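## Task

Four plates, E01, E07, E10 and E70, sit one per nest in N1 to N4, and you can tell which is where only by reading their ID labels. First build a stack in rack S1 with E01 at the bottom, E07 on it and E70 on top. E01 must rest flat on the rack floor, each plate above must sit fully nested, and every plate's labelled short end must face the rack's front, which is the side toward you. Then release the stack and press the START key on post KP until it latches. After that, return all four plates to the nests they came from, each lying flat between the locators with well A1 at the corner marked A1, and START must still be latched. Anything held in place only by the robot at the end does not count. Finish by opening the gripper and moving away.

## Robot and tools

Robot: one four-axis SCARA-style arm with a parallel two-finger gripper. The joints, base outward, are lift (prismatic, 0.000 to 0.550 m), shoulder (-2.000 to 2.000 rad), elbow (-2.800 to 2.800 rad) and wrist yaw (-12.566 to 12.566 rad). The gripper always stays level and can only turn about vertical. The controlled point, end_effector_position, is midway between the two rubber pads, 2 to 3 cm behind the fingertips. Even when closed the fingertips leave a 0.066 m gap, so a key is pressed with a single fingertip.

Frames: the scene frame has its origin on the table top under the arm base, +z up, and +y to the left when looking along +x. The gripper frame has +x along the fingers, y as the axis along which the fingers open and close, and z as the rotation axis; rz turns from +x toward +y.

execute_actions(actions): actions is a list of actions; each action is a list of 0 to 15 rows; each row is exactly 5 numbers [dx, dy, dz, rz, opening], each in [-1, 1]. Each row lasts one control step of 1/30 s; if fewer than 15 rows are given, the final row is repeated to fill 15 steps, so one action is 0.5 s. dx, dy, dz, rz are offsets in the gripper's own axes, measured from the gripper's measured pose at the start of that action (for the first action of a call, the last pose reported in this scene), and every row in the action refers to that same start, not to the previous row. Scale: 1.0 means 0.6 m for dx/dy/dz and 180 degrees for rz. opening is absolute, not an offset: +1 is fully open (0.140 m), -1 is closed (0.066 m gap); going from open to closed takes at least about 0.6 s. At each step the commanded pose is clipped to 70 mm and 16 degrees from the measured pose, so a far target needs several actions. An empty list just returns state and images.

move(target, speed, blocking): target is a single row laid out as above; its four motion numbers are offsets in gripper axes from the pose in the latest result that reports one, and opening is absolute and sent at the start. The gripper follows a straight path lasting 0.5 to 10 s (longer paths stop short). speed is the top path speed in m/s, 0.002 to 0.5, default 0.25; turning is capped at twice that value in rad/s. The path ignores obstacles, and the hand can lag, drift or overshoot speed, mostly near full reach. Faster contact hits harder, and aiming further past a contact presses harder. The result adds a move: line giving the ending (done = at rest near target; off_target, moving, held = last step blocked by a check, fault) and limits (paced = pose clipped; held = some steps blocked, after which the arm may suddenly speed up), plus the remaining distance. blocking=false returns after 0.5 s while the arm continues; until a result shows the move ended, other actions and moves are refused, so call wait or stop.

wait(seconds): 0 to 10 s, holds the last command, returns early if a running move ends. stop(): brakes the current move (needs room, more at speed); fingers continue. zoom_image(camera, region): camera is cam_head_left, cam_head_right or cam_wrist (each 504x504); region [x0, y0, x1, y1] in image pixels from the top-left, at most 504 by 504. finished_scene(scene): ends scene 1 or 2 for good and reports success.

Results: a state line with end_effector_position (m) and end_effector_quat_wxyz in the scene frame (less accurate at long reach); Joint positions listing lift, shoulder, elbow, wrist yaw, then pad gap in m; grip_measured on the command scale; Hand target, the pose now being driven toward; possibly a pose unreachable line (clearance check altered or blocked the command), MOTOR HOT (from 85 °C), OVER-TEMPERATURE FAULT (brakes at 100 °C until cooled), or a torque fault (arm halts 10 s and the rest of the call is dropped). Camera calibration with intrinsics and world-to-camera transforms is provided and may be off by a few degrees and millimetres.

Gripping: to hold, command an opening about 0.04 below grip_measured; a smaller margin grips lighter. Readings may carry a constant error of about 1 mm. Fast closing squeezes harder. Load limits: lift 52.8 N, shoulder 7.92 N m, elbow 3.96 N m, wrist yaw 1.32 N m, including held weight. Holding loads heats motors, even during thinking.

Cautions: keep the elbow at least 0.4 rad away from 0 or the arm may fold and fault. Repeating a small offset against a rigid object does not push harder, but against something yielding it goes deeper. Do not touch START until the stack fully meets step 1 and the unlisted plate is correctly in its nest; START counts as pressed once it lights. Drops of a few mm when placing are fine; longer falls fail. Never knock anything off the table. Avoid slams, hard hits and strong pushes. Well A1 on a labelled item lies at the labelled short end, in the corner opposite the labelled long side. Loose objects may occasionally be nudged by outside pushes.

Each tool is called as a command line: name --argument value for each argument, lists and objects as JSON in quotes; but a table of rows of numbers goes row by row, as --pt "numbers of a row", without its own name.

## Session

execute_actions --actions '[]'

Scene clock: 0.00 s.
end_effector_position=(+0.5745, +0.4494, +0.3589) grip_measured=+1.00 end_effector_quat_wxyz=(+0.895, +0.000, +0.000, +0.447)
Joint positions: [ 0.354  1.258  2.184 -2.516  0.14 ]
Hand target: +0.574, +0.449, +0.359; +0.895, +0.000, +0.000, +0.447
camera_calibration (this result's frames):
cam_wrist: T_world_to_cam=[[0.802372, -0.596823, -0.0014632, -0.182216], [-0.359658, -0.481566, -0.799212, 0.697713], [0.476284, 0.641792, -0.601047, -0.250409], [0, 0, 0, 1]] pos_world=[0.516409, 0.387954, 0.406847]

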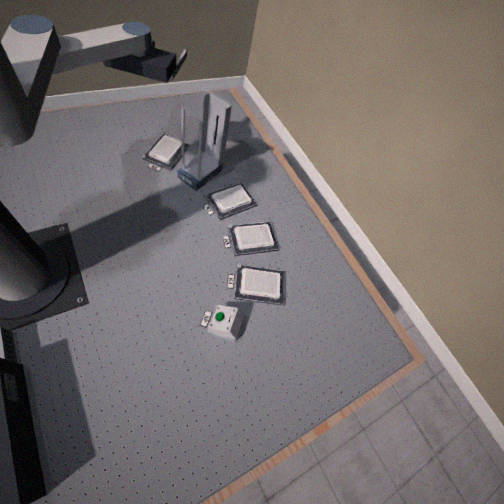

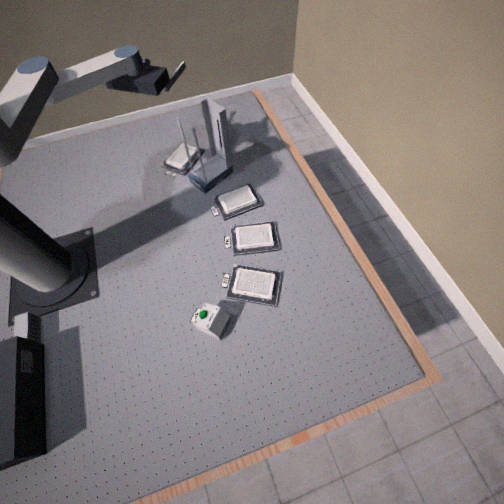

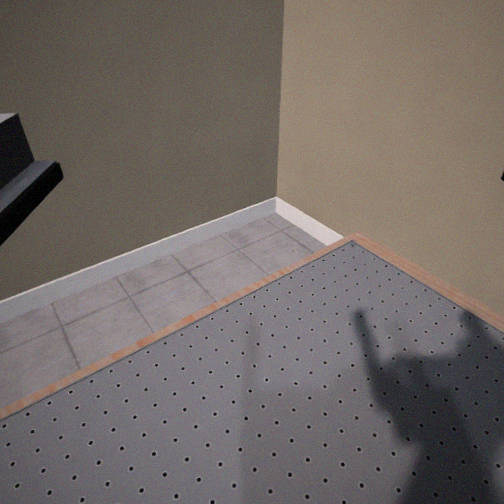

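zoom_image --camera "cam_head_left" --region '[120, 80, 320, 350]'

zoom_image --camera "cam_head_right" --region '[120, 80, 320, 350]'

Region (120, 80, 320, 350) of cam_head_left's 504x504 image, scaled by 1.867, with more detail than that image has; it fills the left 373 columns of this view, and the rest is white.

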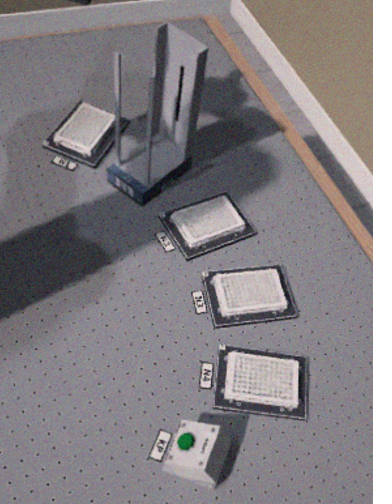

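Region (120, 80, 320, 350) of cam_head_right's 504x504 image, scaled by 1.867, with more detail than that image has; it fills the left 373 columns of this view, and the rest is white.

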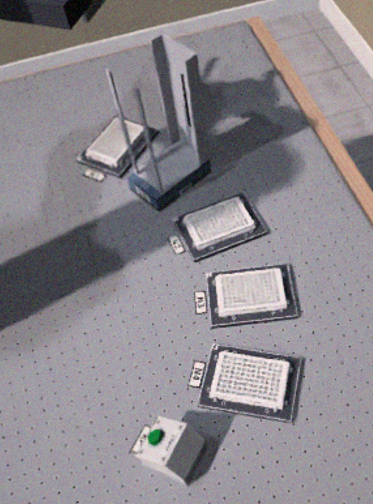

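move --target '[-0.5498, -0.1737, -0.0732, -0.1648, 1.0]' --speed 0.3

move --target '[0, 0, -0.2133, 0, 1.0]' --speed 0.3

Scene clock: 42.50 s.
end_effector_position=(+0.4595, +0.1229, +0.3150) grip_measured=+1.00 end_effector_quat_wxyz=(+0.979, +0.000, +0.000, +0.202)
Joint positions: [ 0.31   1.43   0.648 -1.671  0.14 ]
Hand target: +0.459, +0.123, +0.315; +0.979, +0.000, +0.000, +0.203
Off the commanded pose: 0.000 m, 0 deg.
move: done
camera_calibration (this result's frames):
cam_wrist: T_world_to_cam=[[0.401242, -0.915971, -0.0014632, -0.0613124], [-0.551012, -0.240094, -0.799212, 0.522299], [0.731704, 0.321483, -0.601047, -0.0905081], [0, 0, 0, 1]] pos_world=[0.378619, 0.0983375, 0.362938]

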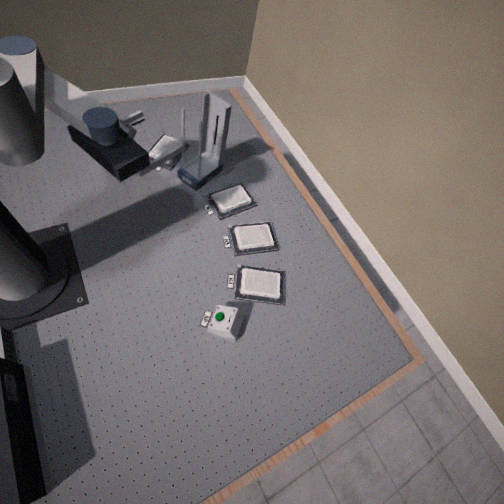

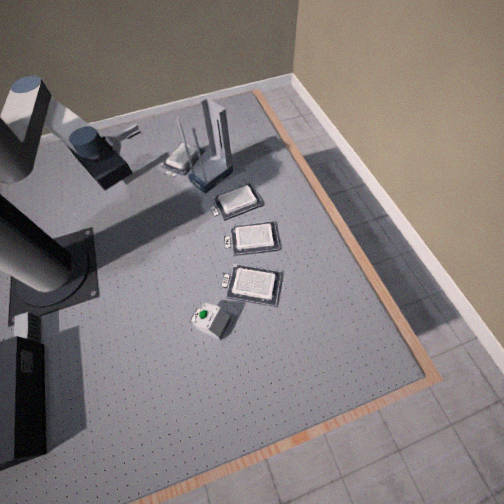

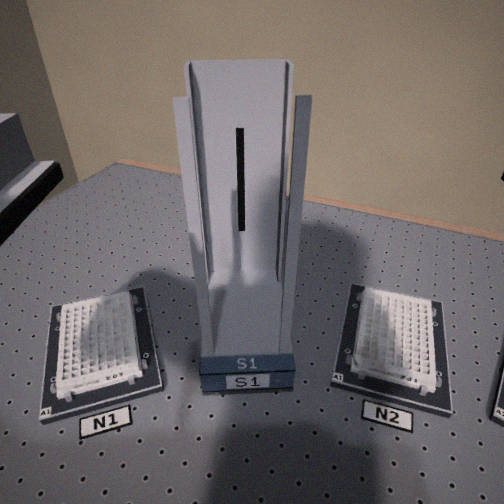

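Scene clock: 43.40 s.
end_effector_position=(+0.4595, +0.1229, +0.1870) grip_measured=+1.00 end_effector_quat_wxyz=(+0.979, +0.000, +0.000, +0.202)
Joint positions: [ 0.182  1.43   0.648 -1.671  0.14 ]
Hand target: +0.460, +0.123, +0.187; +0.979, +0.000, +0.000, +0.202
Off the commanded pose: 0.000 m, 0 deg.
move: done
camera_calibration (this result's frames):
cam_wrist: T_world_to_cam=[[0.401204, -0.915987, -0.0014632, -0.0614893], [-0.551022, -0.240072, -0.799212, 0.41996], [0.731717, 0.321454, -0.601047, -0.167467], [0, 0, 0, 1]] pos_world=[0.378615, 0.0983301, 0.234891]

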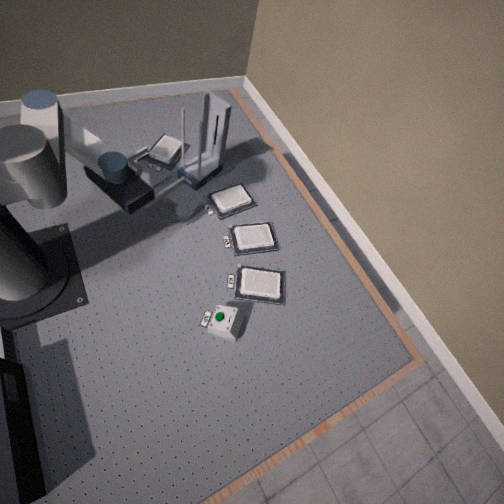

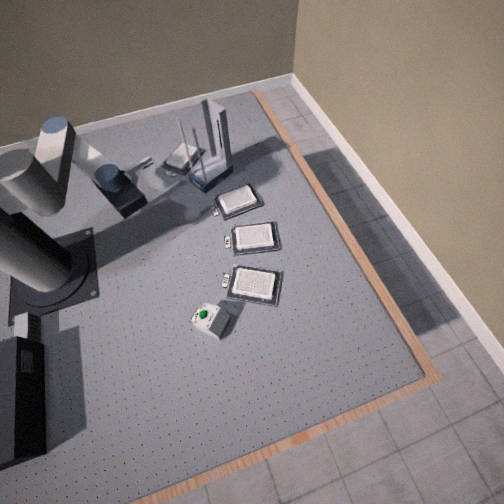

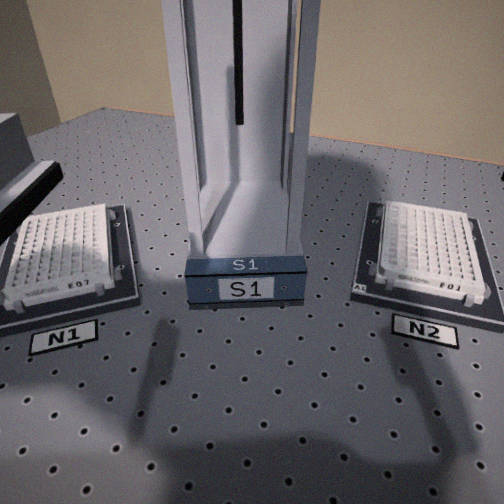

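zoom_image --camera "cam_wrist" --region '[0, 190, 170, 360]'

zoom_image --camera "cam_wrist" --region '[334, 190, 504, 360]'

zoom_image --camera "cam_wrist" --region '[160, 150, 330, 320]'

Region (0, 190, 170, 360) of cam_wrist's 504x504 image, scaled by 2.965, with more detail than that image has.

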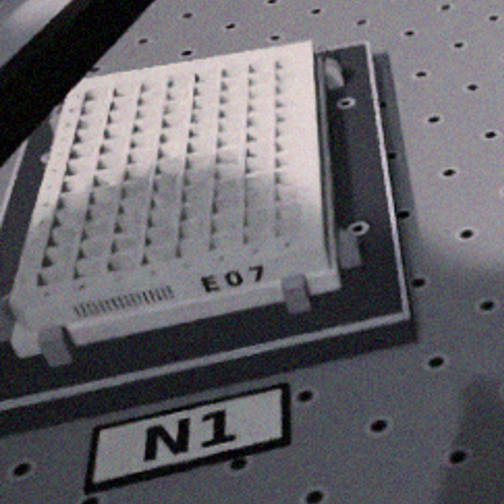

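Region (334, 190, 504, 360) of cam_wrist's 504x504 image, scaled by 2.965, with more detail than that image has.

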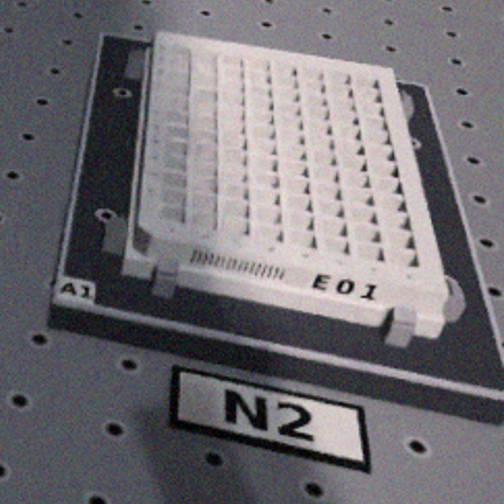

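Region (160, 150, 330, 320) of cam_wrist's 504x504 image, scaled by 2.965, with more detail than that image has.

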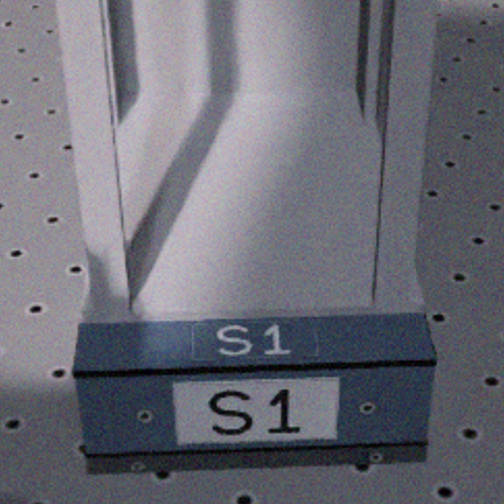

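execute_actions --actions '[]'

Scene clock: 66.47 s.
end_effector_position=(+0.4595, +0.1229, +0.1870) grip_measured=+1.00 end_effector_quat_wxyz=(+0.979, +0.000, +0.000, +0.202)
Joint positions: [ 0.182  1.43   0.648 -1.671  0.14 ]
Hand target: +0.460, +0.123, +0.187; +0.979, +0.000, +0.000, +0.202
Off the commanded pose: 0.000 m, 0 deg.
camera_calibration (this result's frames):
cam_wrist: T_world_to_cam=[[0.401208, -0.915986, -0.0014632, -0.0614904], [-0.551021, -0.240074, -0.799212, 0.419961], [0.731716, 0.321456, -0.601047, -0.167467], [0, 0, 0, 1]] pos_world=[0.378616, 0.0983307, 0.234893]

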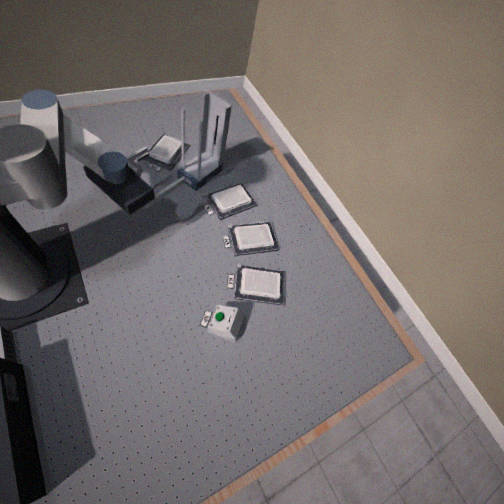

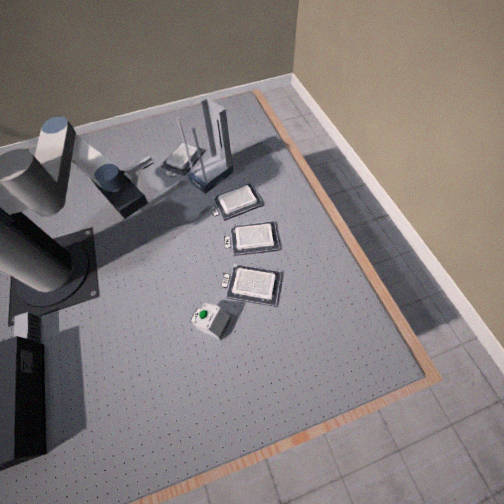

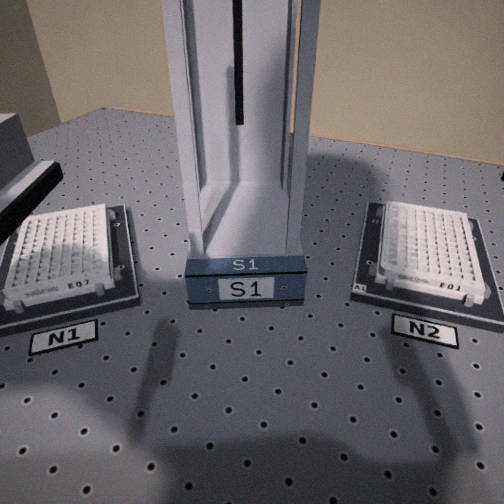

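move --target '[0.1207, -0.1888, -0.2108, -0.102, 0.2]' --speed 0.3

Scene clock: 88.97 s.
end_effector_position=(+0.5709, +0.0477, +0.0604) grip_measured=+0.20 end_effector_quat_wxyz=(+0.999, +0.000, +0.000, +0.044)
Joint positions: [ 0.055  1.058  1.032 -2.002  0.11 ]
Hand target: +0.571, +0.048, +0.061; +0.999, +0.000, +0.000, +0.043
Off the commanded pose: 0.000 m, 0 deg.
move: done
camera_calibration (this result's frames):
cam_wrist: T_world_to_cam=[[0.0925037, -0.995711, -0.0014632, 0.00476739], [-0.598579, -0.0544348, -0.799212, 0.380478], [0.795705, 0.074806, -0.601047, -0.325671], [0, 0, 0, 1]] pos_world=[0.486443, 0.0498203, 0.108346]

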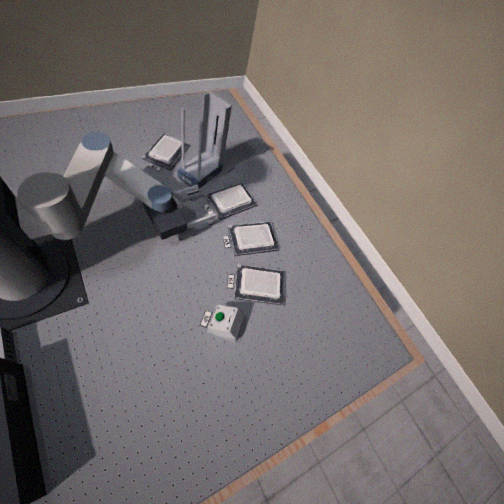

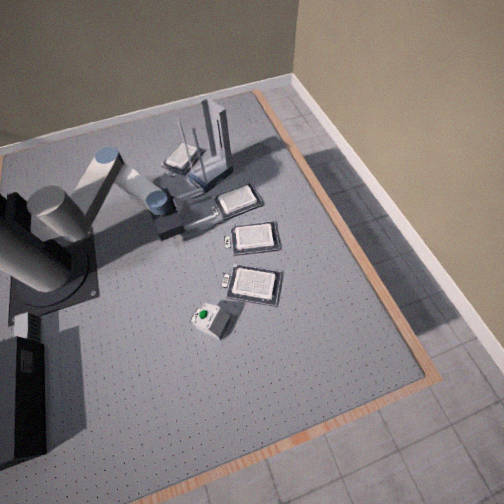

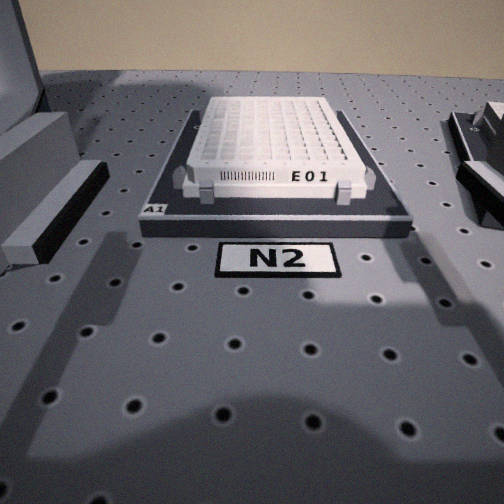

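zoom_image --camera "cam_wrist" --region '[130, 80, 420, 250]'

Region (130, 80, 420, 250) of cam_wrist's 504x504 image, scaled by 1.738, with more detail than that image has; it fills the top 295 rows of this view, and the rest is white.

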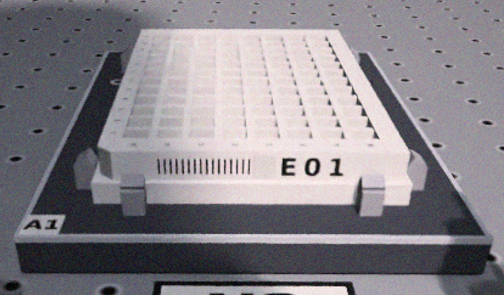

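zoom_image --camera "cam_wrist" --region '[160, 150, 240, 220]'

zoom_image --camera "cam_wrist" --region '[320, 150, 400, 220]'

Region (160, 150, 240, 220) of cam_wrist's 504x504 image, scaled by 6.300, with more detail than that image has; it fills the top 441 rows of this view, and the rest is white.

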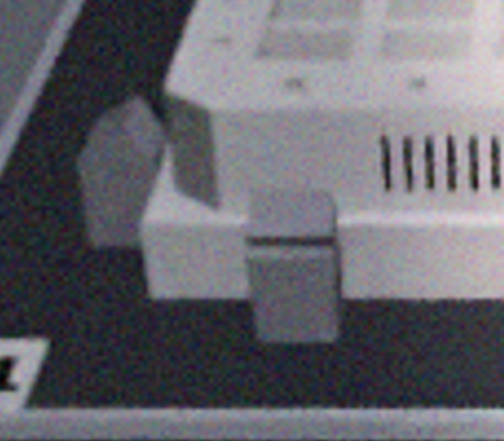

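Region (320, 150, 400, 220) of cam_wrist's 504x504 image, scaled by 6.300, with more detail than that image has; it fills the top 441 rows of this view, and the rest is white.

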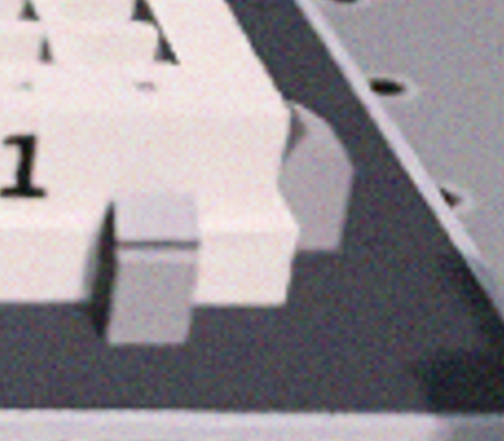

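move --target '[0.2018, -0.00137, 0, 0, 0.2]' --speed 0.25

Scene clock: 112.53 s.
end_effector_position=(+0.6917, +0.0575, +0.0605) grip_measured=+0.20 end_effector_quat_wxyz=(+0.999, +0.000, +0.000, +0.044)
Joint positions: [ 0.055  0.802  1.633 -2.347  0.11 ]
Hand target: +0.692, +0.057, +0.060; +0.999, +0.000, +0.000, +0.044
Off the commanded pose: 0.000 m, 0 deg.
move: done
camera_calibration (this result's frames):
cam_wrist: T_world_to_cam=[[0.0927374, -0.99569, -0.0014632, 0.00317333], [-0.598566, -0.0545753, -0.799212, 0.453291], [0.795687, 0.0749927, -0.601047, -0.422479], [0, 0, 0, 1]] pos_world=[0.607192, 0.059581, 0.108351]

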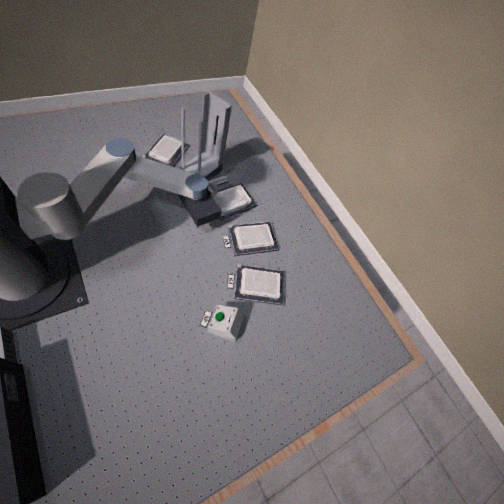

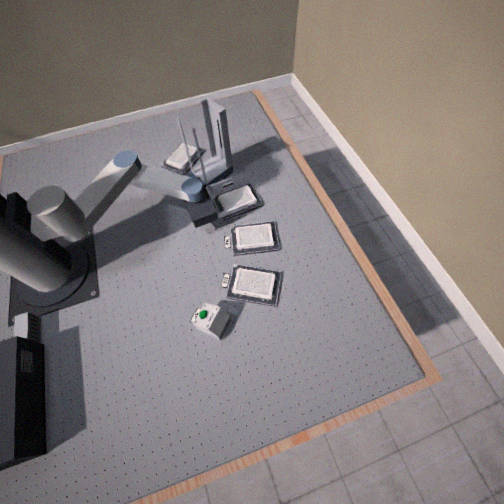

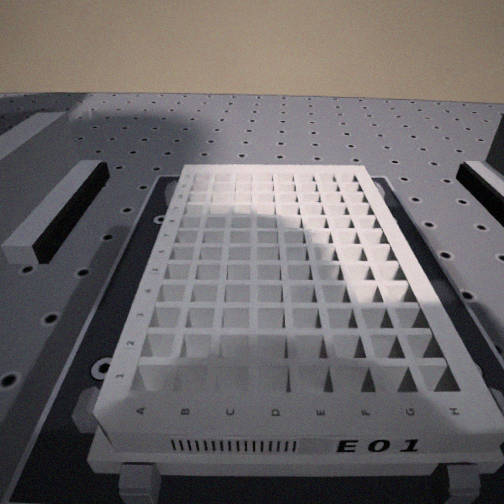

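move --target '[0, 0, -0.0433, 0, 0.2]' --speed 0.05

Scene clock: 115.03 s.
end_effector_position=(+0.6917, +0.0575, +0.0344) grip_measured=+0.20 end_effector_quat_wxyz=(+0.999, +0.000, +0.000, +0.044)
Joint positions: [ 0.029  0.802  1.633 -2.347  0.11 ]
Hand target: +0.692, +0.057, +0.034; +0.999, +0.000, +0.000, +0.044
Off the commanded pose: 0.000 m, 0 deg.
move: done
camera_calibration (this result's frames):
cam_wrist: T_world_to_cam=[[0.092708, -0.995692, -0.0014632, 0.00314983], [-0.598568, -0.0545576, -0.799212, 0.432472], [0.79569, 0.0749692, -0.601047, -0.438131], [0, 0, 0, 1]] pos_world=[0.607188, 0.0595772, 0.082304]

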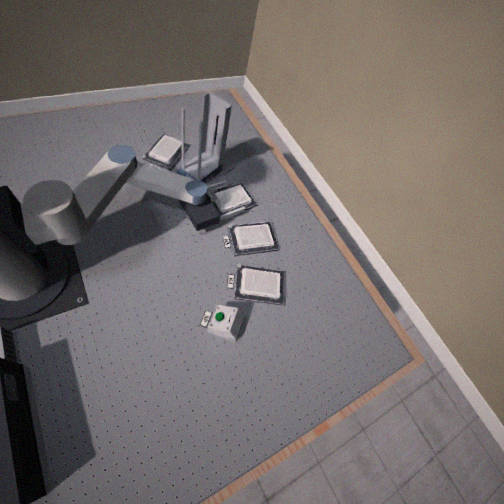

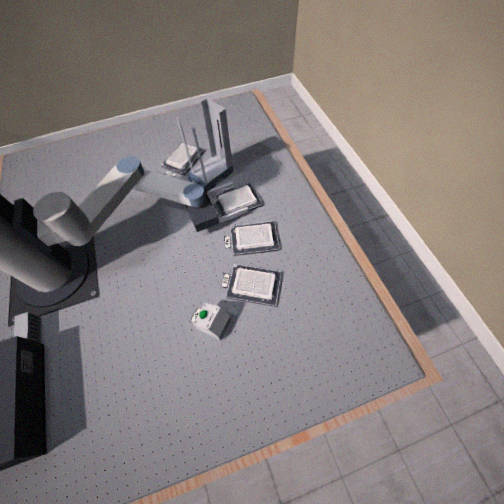

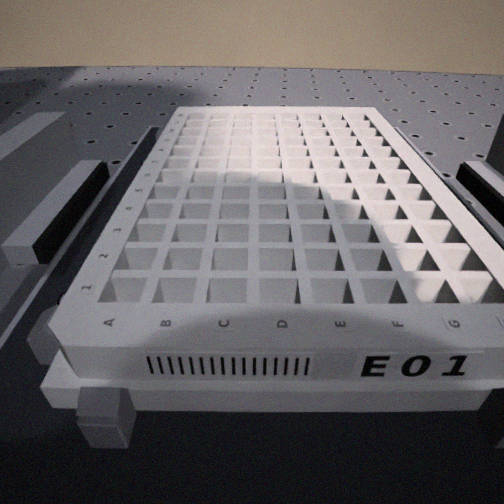

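execute_actions --actions '[[[0.001,0.0006,0,0,0.15],[0.001,0.0006,0,0,0.1],[0.001,0.0006,0,0,0.05],[0.001,0.0006,0,0,0.0],[0.001,0.0006,0,0,-0.05],[0.001,0.0006,0,0,-0.1],[0.001,0.0006,0,0,-0.15],[0.001,0.0006,0,0,-0.2],[0.001,0.0006,0,0,-0.25],[0.001,0.0006,0,0,-0.3],[0.001,0.0006,0,0,-0.35],[0.001,0.0006,0,0,-0.4],[0.001,0.0006,0,0,-0.44],[0.001,0.0006,0,0,-0.47],[0.001,0.0006,0,0,-0.49]],[[0,0,0,0,-0.5],[0,0,0,0,-0.51],[0,0,0,0,-0.52],[0,0,0,0,-0.53],[0,0,0,0,-0.535],[0,0,0,0,-0.54],[0,0,0,0,-0.545],[0,0,0,0,-0.55],[0,0,0,0,-0.555],[0,0,0,0,-0.56],[0,0,0,0,-0.565],[0,0,0,0,-0.57],[0,0,0,0,-0.58],[0,0,0,0,-0.59],[0,0,0,0,-0.6]]]'

Scene clock: 120.40 s.
end_effector_position=(+0.6923, +0.0579, +0.0344) grip_measured=-0.56 end_effector_quat_wxyz=(+0.999, +0.000, +0.000, +0.044)
Joint positions: [ 0.029  0.801  1.636 -2.35   0.082]
Hand target: +0.692, +0.058, +0.034; +0.999, +0.000, +0.000, +0.044
Off the commanded pose: 0.000 m, 0 deg.
camera_calibration (this result's frames):
cam_wrist: T_world_to_cam=[[0.0929734, -0.995668, -0.0014632, 0.00338658], [-0.598553, -0.0547172, -0.799212, 0.432833], [0.79567, 0.0751813, -0.601047, -0.43861], [0, 0, 0, 1]] pos_world=[0.607747, 0.0600305, 0.0823054]

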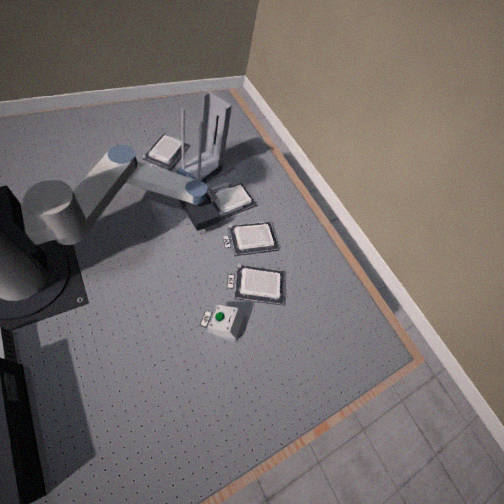

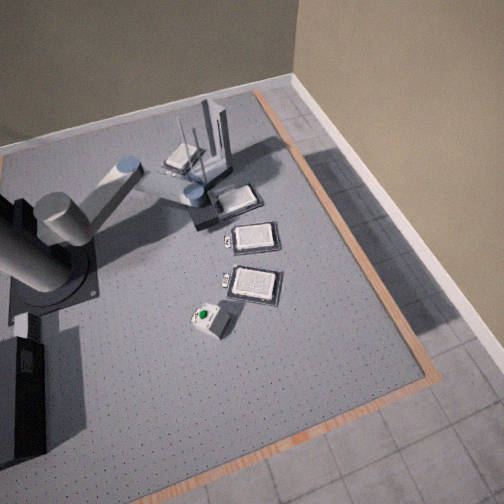

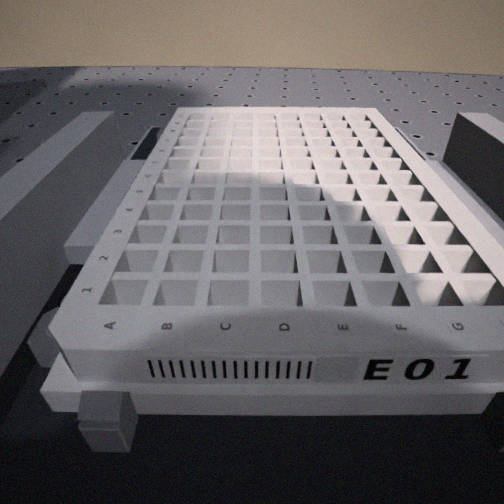

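move --target '[0, 0, 0.025, 0, -0.6]' --speed 0.04

move --target '[0, 0, 0.4593, 0, -0.6]' --speed 0.3

Scene clock: 123.93 s.
end_effector_position=(+0.6923, +0.0579, +0.0495) grip_measured=-0.56 end_effector_quat_wxyz=(+0.999, +0.000, +0.000, +0.044)
Joint positions: [ 0.044  0.801  1.636 -2.35   0.082]
Hand target: +0.692, +0.058, +0.049; +0.999, +0.000, +0.000, +0.044
Off the commanded pose: 0.000 m, 0 deg.
move: done
camera_calibration (this result's frames):
cam_wrist: T_world_to_cam=[[0.0929755, -0.995667, -0.0014632, 0.00340777], [-0.598553, -0.0547184, -0.799212, 0.444864], [0.795669, 0.075183, -0.601047, -0.429562], [0, 0, 0, 1]] pos_world=[0.607747, 0.060031, 0.0973594]

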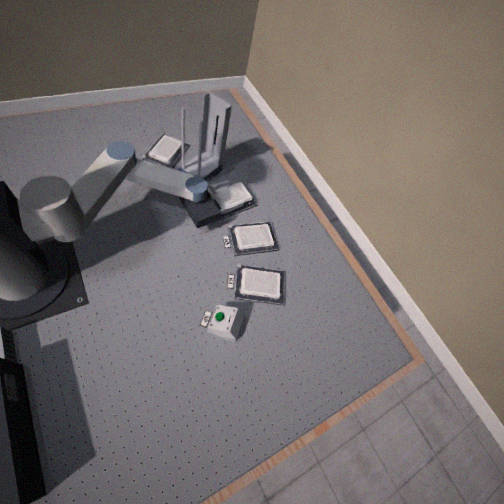

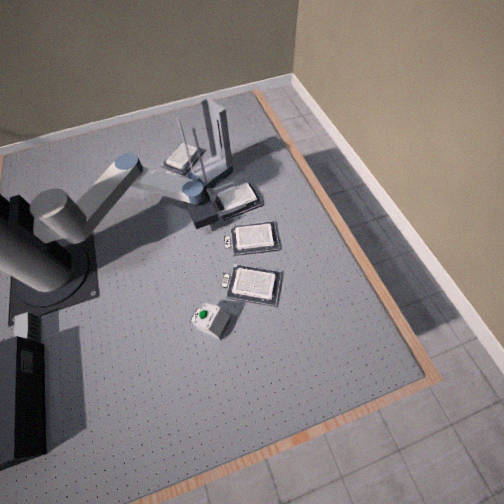

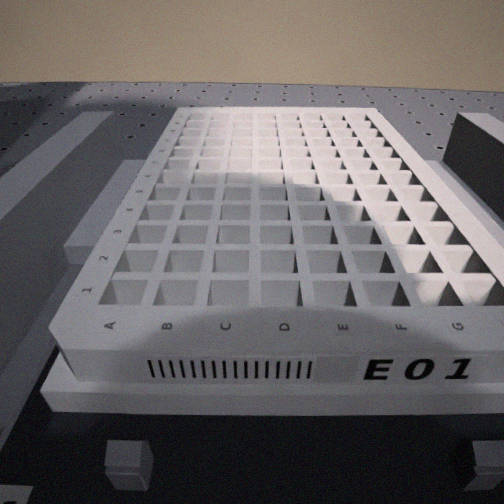

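Scene clock: 125.33 s.
end_effector_position=(+0.6923, +0.0579, +0.3251) grip_measured=-0.56 end_effector_quat_wxyz=(+0.999, +0.000, +0.000, +0.044)
Joint positions: [ 0.32   0.801  1.636 -2.35   0.082]
Hand target: +0.692, +0.058, +0.325; +0.999, +0.000, +0.000, +0.044
Off the commanded pose: 0.000 m, 0 deg.
move: done
camera_calibration (this result's frames):
cam_wrist: T_world_to_cam=[[0.0930225, -0.995663, -0.0014632, 0.00379166], [-0.59855, -0.0547467, -0.799212, 0.66516], [0.795666, 0.0752205, -0.601047, -0.263899], [0, 0, 0, 1]] pos_world=[0.607754, 0.0600411, 0.372994]

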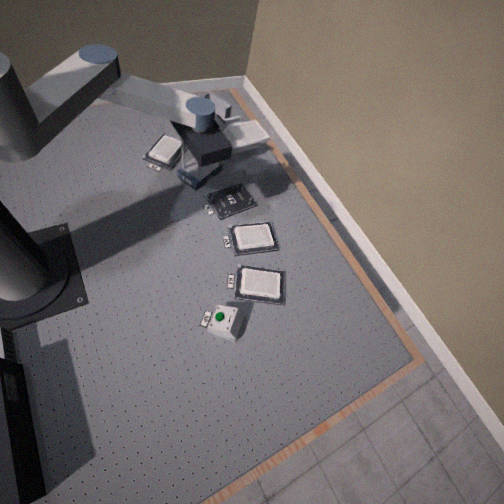

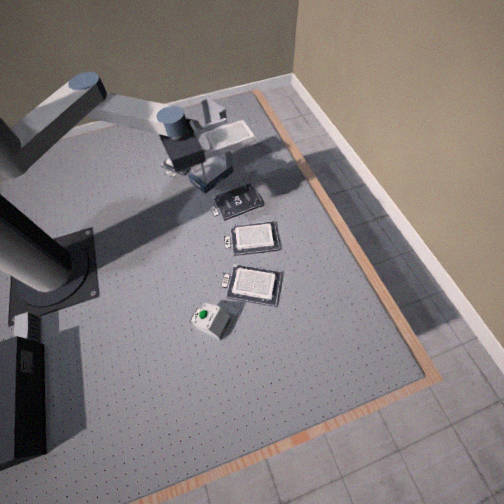

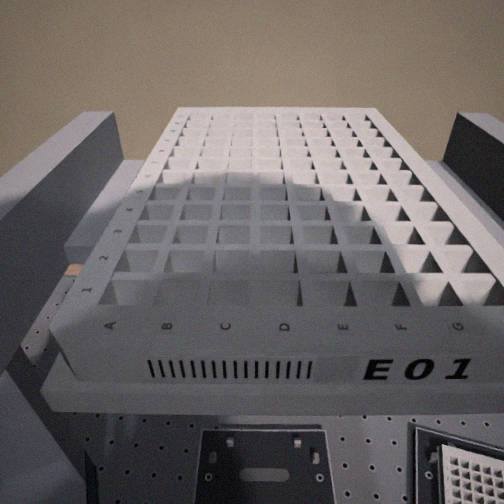

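move --target '[-0.05547, 0.28163, 0, 0.1181, -0.6]' --speed 0.25

Scene clock: 133.77 s.
end_effector_position=(+0.6442, +0.2235, +0.3251) grip_measured=-0.56 end_effector_quat_wxyz=(+0.974, +0.000, +0.000, +0.228)
Joint positions: [ 0.32   1.122  1.632 -2.294  0.082]
Hand target: +0.644, +0.223, +0.325; +0.974, +0.000, +0.000, +0.227
Off the commanded pose: 0.000 m, 0 deg.
move: done
camera_calibration (this result's frames):
cam_wrist: T_world_to_cam=[[0.448268, -0.893898, -0.0014632, -0.0784966], [-0.5378, -0.268386, -0.799212, 0.654061], [0.714021, 0.359048, -0.601047, -0.248942], [0, 0, 0, 1]] pos_world=[0.564692, 0.194755, 0.372992]

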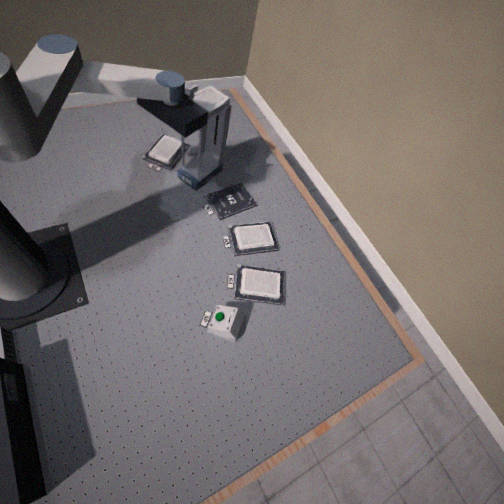

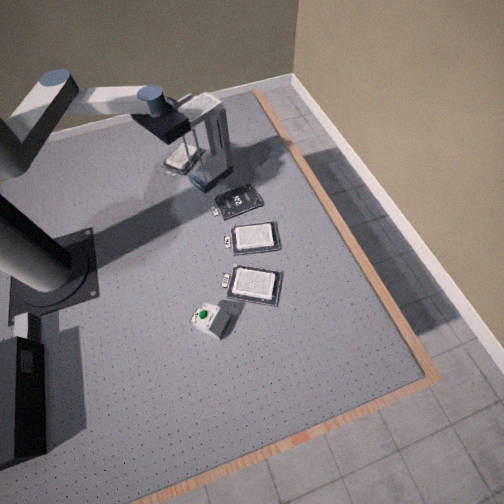

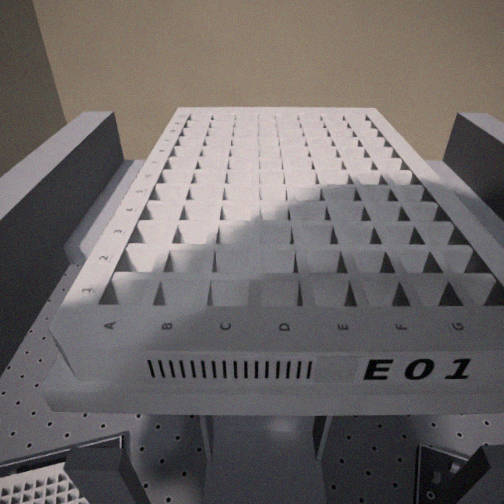

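zoom_image --camera "cam_wrist" --region '[0, 380, 504, 504]'

zoom_image --camera "cam_wrist" --region '[30, 400, 190, 504]'

zoom_image --camera "cam_wrist" --region '[344, 400, 504, 504]'

Region (0, 380, 504, 504) of cam_wrist's 504x504 image, scaled by 1.000; it fills the top 124 rows of this view, and the rest is white.

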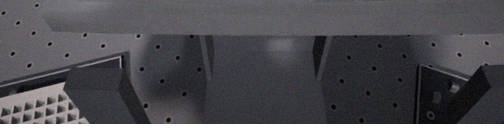

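Region (30, 400, 190, 504) of cam_wrist's 504x504 image, scaled by 3.150, with more detail than that image has; it fills the top 328 rows of this view, and the rest is white.

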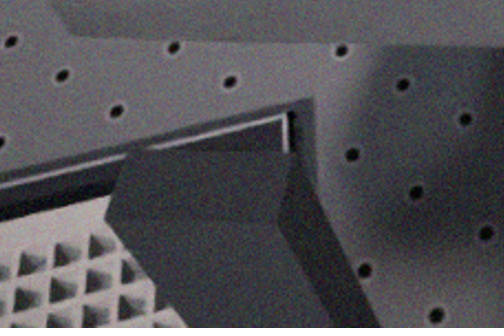

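Region (344, 400, 504, 504) of cam_wrist's 504x504 image, scaled by 3.150, with more detail than that image has; it fills the top 328 rows of this view, and the rest is white.

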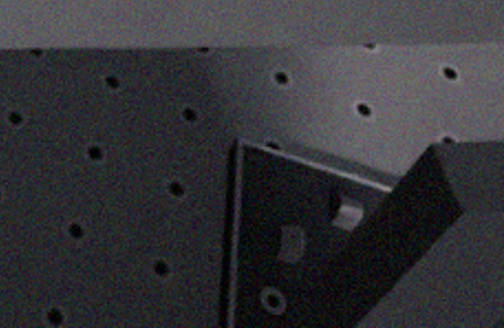

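move --target '[0.0005, 0, -0.0118, 0.00083, -0.6]' --speed 0.03

zoom_image --camera "cam_wrist" --region '[20, 380, 180, 504]'

zoom_image --camera "cam_wrist" --region '[120, 80, 440, 200]'

Scene clock: 147.63 s.
end_effector_position=(+0.6444, +0.2236, +0.3180) grip_measured=-0.56 end_effector_quat_wxyz=(+0.973, +0.000, +0.000, +0.229)
Joint positions: [ 0.313  1.12   1.633 -2.292  0.082]
Hand target: +0.644, +0.224, +0.318; +0.973, +0.000, +0.000, +0.229
Off the commanded pose: 0.000 m, 0 deg.
move: done
camera_calibration (this result's frames):
cam_wrist: T_world_to_cam=[[0.450344, -0.892854, -0.0014632, -0.0800869], [-0.537175, -0.269635, -0.799212, 0.648427], [0.713185, 0.360707, -0.601047, -0.253256], [0, 0, 0, 1]] pos_world=[0.565003, 0.194683, 0.365895]

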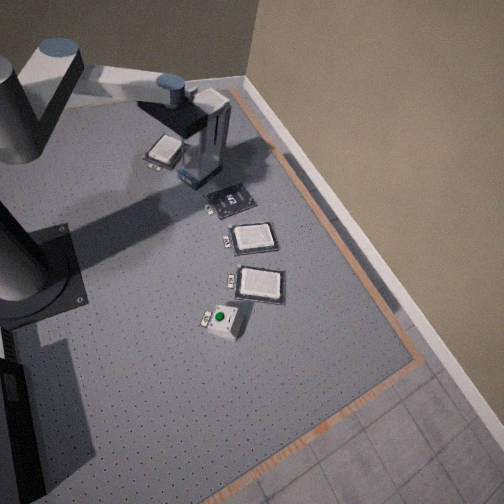

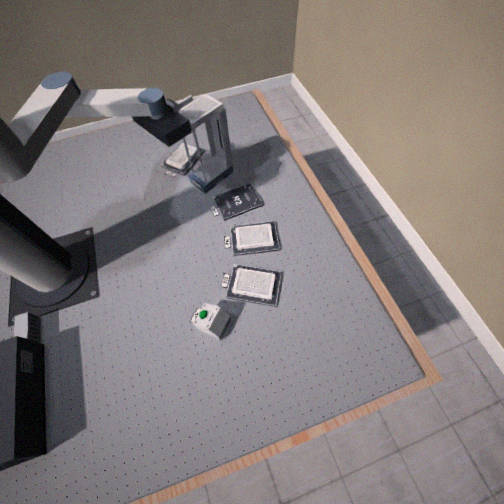

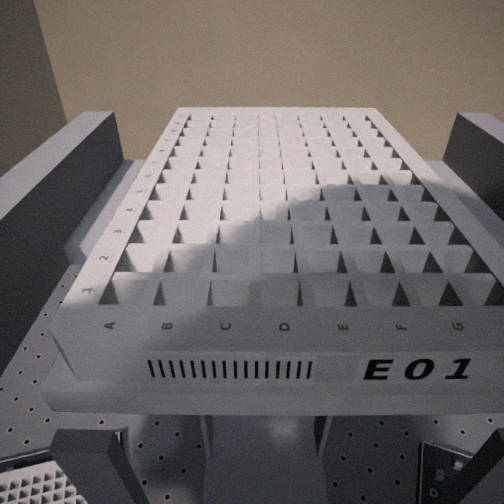

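Region (20, 380, 180, 504) of cam_wrist's 504x504 image, scaled by 3.150, with more detail than that image has; it fills the top 391 rows of this view, and the rest is white.

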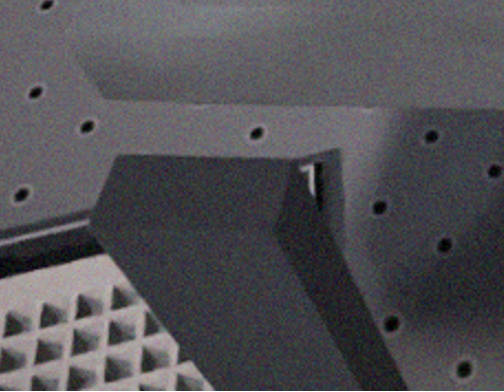

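Region (120, 80, 440, 200) of cam_wrist's 504x504 image, scaled by 1.575, with more detail than that image has; it fills the top 189 rows of this view, and the rest is white.

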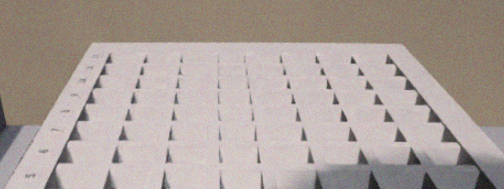

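move --target '[0, -0.0007, -0.03, 0, -0.6]' --speed 0.012

zoom_image --camera "cam_wrist" --region '[120, 60, 440, 200]'

Scene clock: 168.63 s.
end_effector_position=(+0.6445, +0.2235, +0.3000) grip_measured=-0.56 end_effector_quat_wxyz=(+0.973, +0.000, +0.000, +0.229)
Joint positions: [ 0.295  1.119  1.634 -2.29   0.082]
Hand target: +0.645, +0.223, +0.300; +0.973, +0.000, +0.000, +0.229
Off the commanded pose: 0.000 m, 0 deg.
move: done
camera_calibration (this result's frames):
cam_wrist: T_world_to_cam=[[0.451249, -0.892397, -0.0014632, -0.0809023], [-0.536901, -0.270179, -0.799212, 0.633998], [0.712819, 0.36143, -0.601047, -0.26403], [0, 0, 0, 1]] pos_world=[0.565108, 0.194524, 0.347886]

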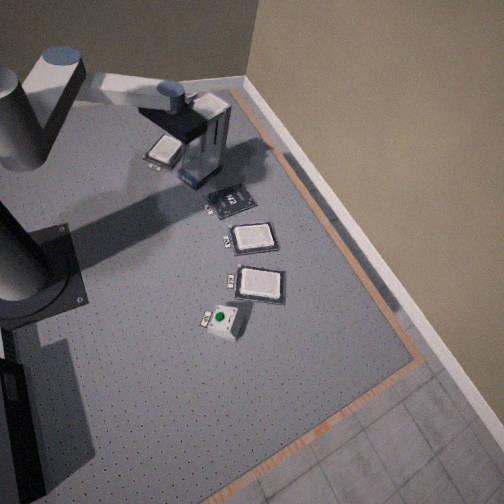

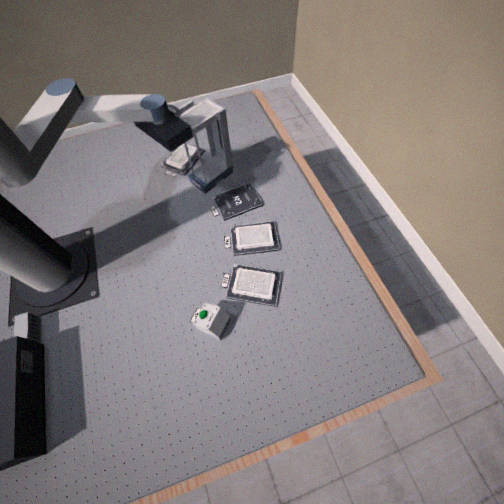

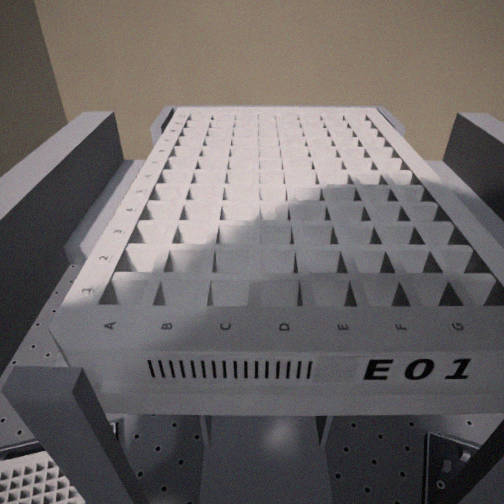

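Region (120, 60, 440, 200) of cam_wrist's 504x504 image, scaled by 1.575, with more detail than that image has; it fills the top 220 rows of this view, and the rest is white.

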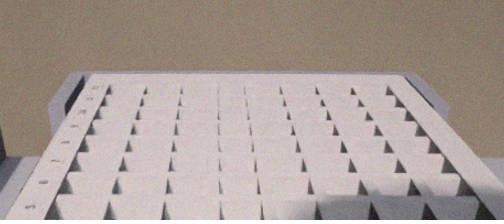

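move --target '[0, 0.00025, 0, 0.00194, -0.6]' --speed 0.01

zoom_image --camera "cam_wrist" --region '[120, 60, 440, 200]'

zoom_image --camera "cam_wrist" --region '[0, 300, 200, 440]'

Scene clock: 175.87 s.
end_effector_position=(+0.6444, +0.2237, +0.3000) grip_measured=-0.56 end_effector_quat_wxyz=(+0.973, +0.000, +0.000, +0.232)
Joint positions: [ 0.295  1.118  1.634 -2.283  0.082]
Hand target: +0.644, +0.224, +0.300; +0.973, +0.000, +0.000, +0.232
Off the commanded pose: 0.000 m, 0 deg.
move: done
camera_calibration (this result's frames):
cam_wrist: T_world_to_cam=[[0.456493, -0.889726, -0.0014632, -0.0847158], [-0.535302, -0.273334, -0.799212, 0.633664], [0.71068, 0.365618, -0.601047, -0.263576], [0, 0, 0, 1]] pos_world=[0.565192, 0.194196, 0.347886]

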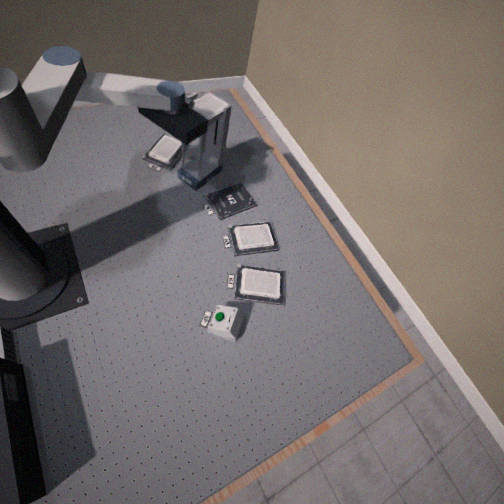

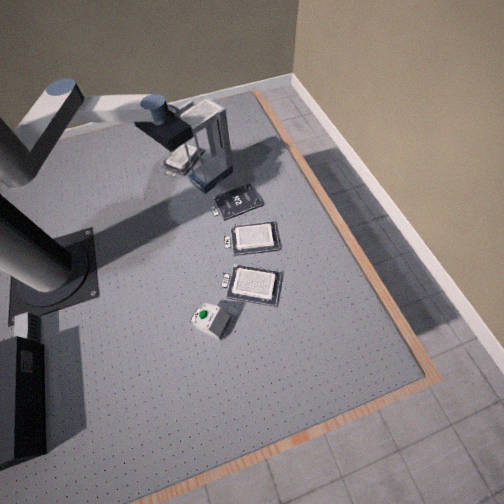

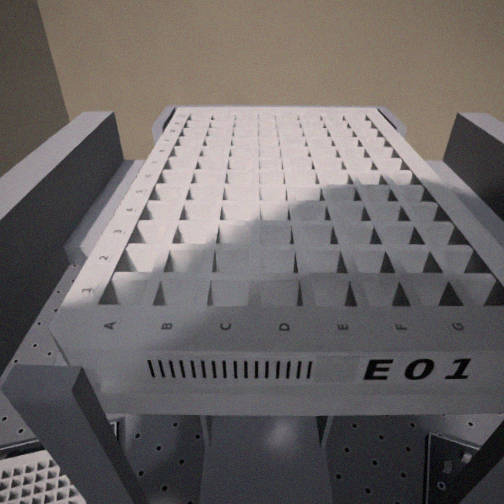

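Region (120, 60, 440, 200) of cam_wrist's 504x504 image, scaled by 1.575, with more detail than that image has; it fills the top 220 rows of this view, and the rest is white.

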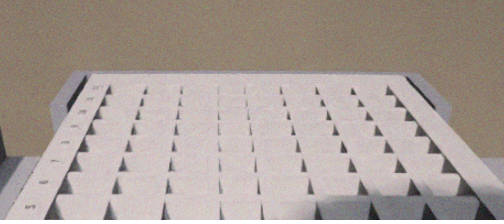

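Region (0, 300, 200, 440) of cam_wrist's 504x504 image, scaled by 2.520, with more detail than that image has; it fills the top 353 rows of this view, and the rest is white.

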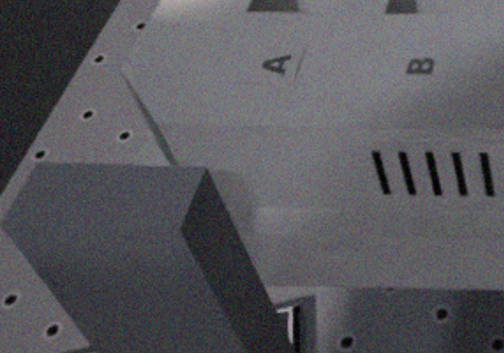

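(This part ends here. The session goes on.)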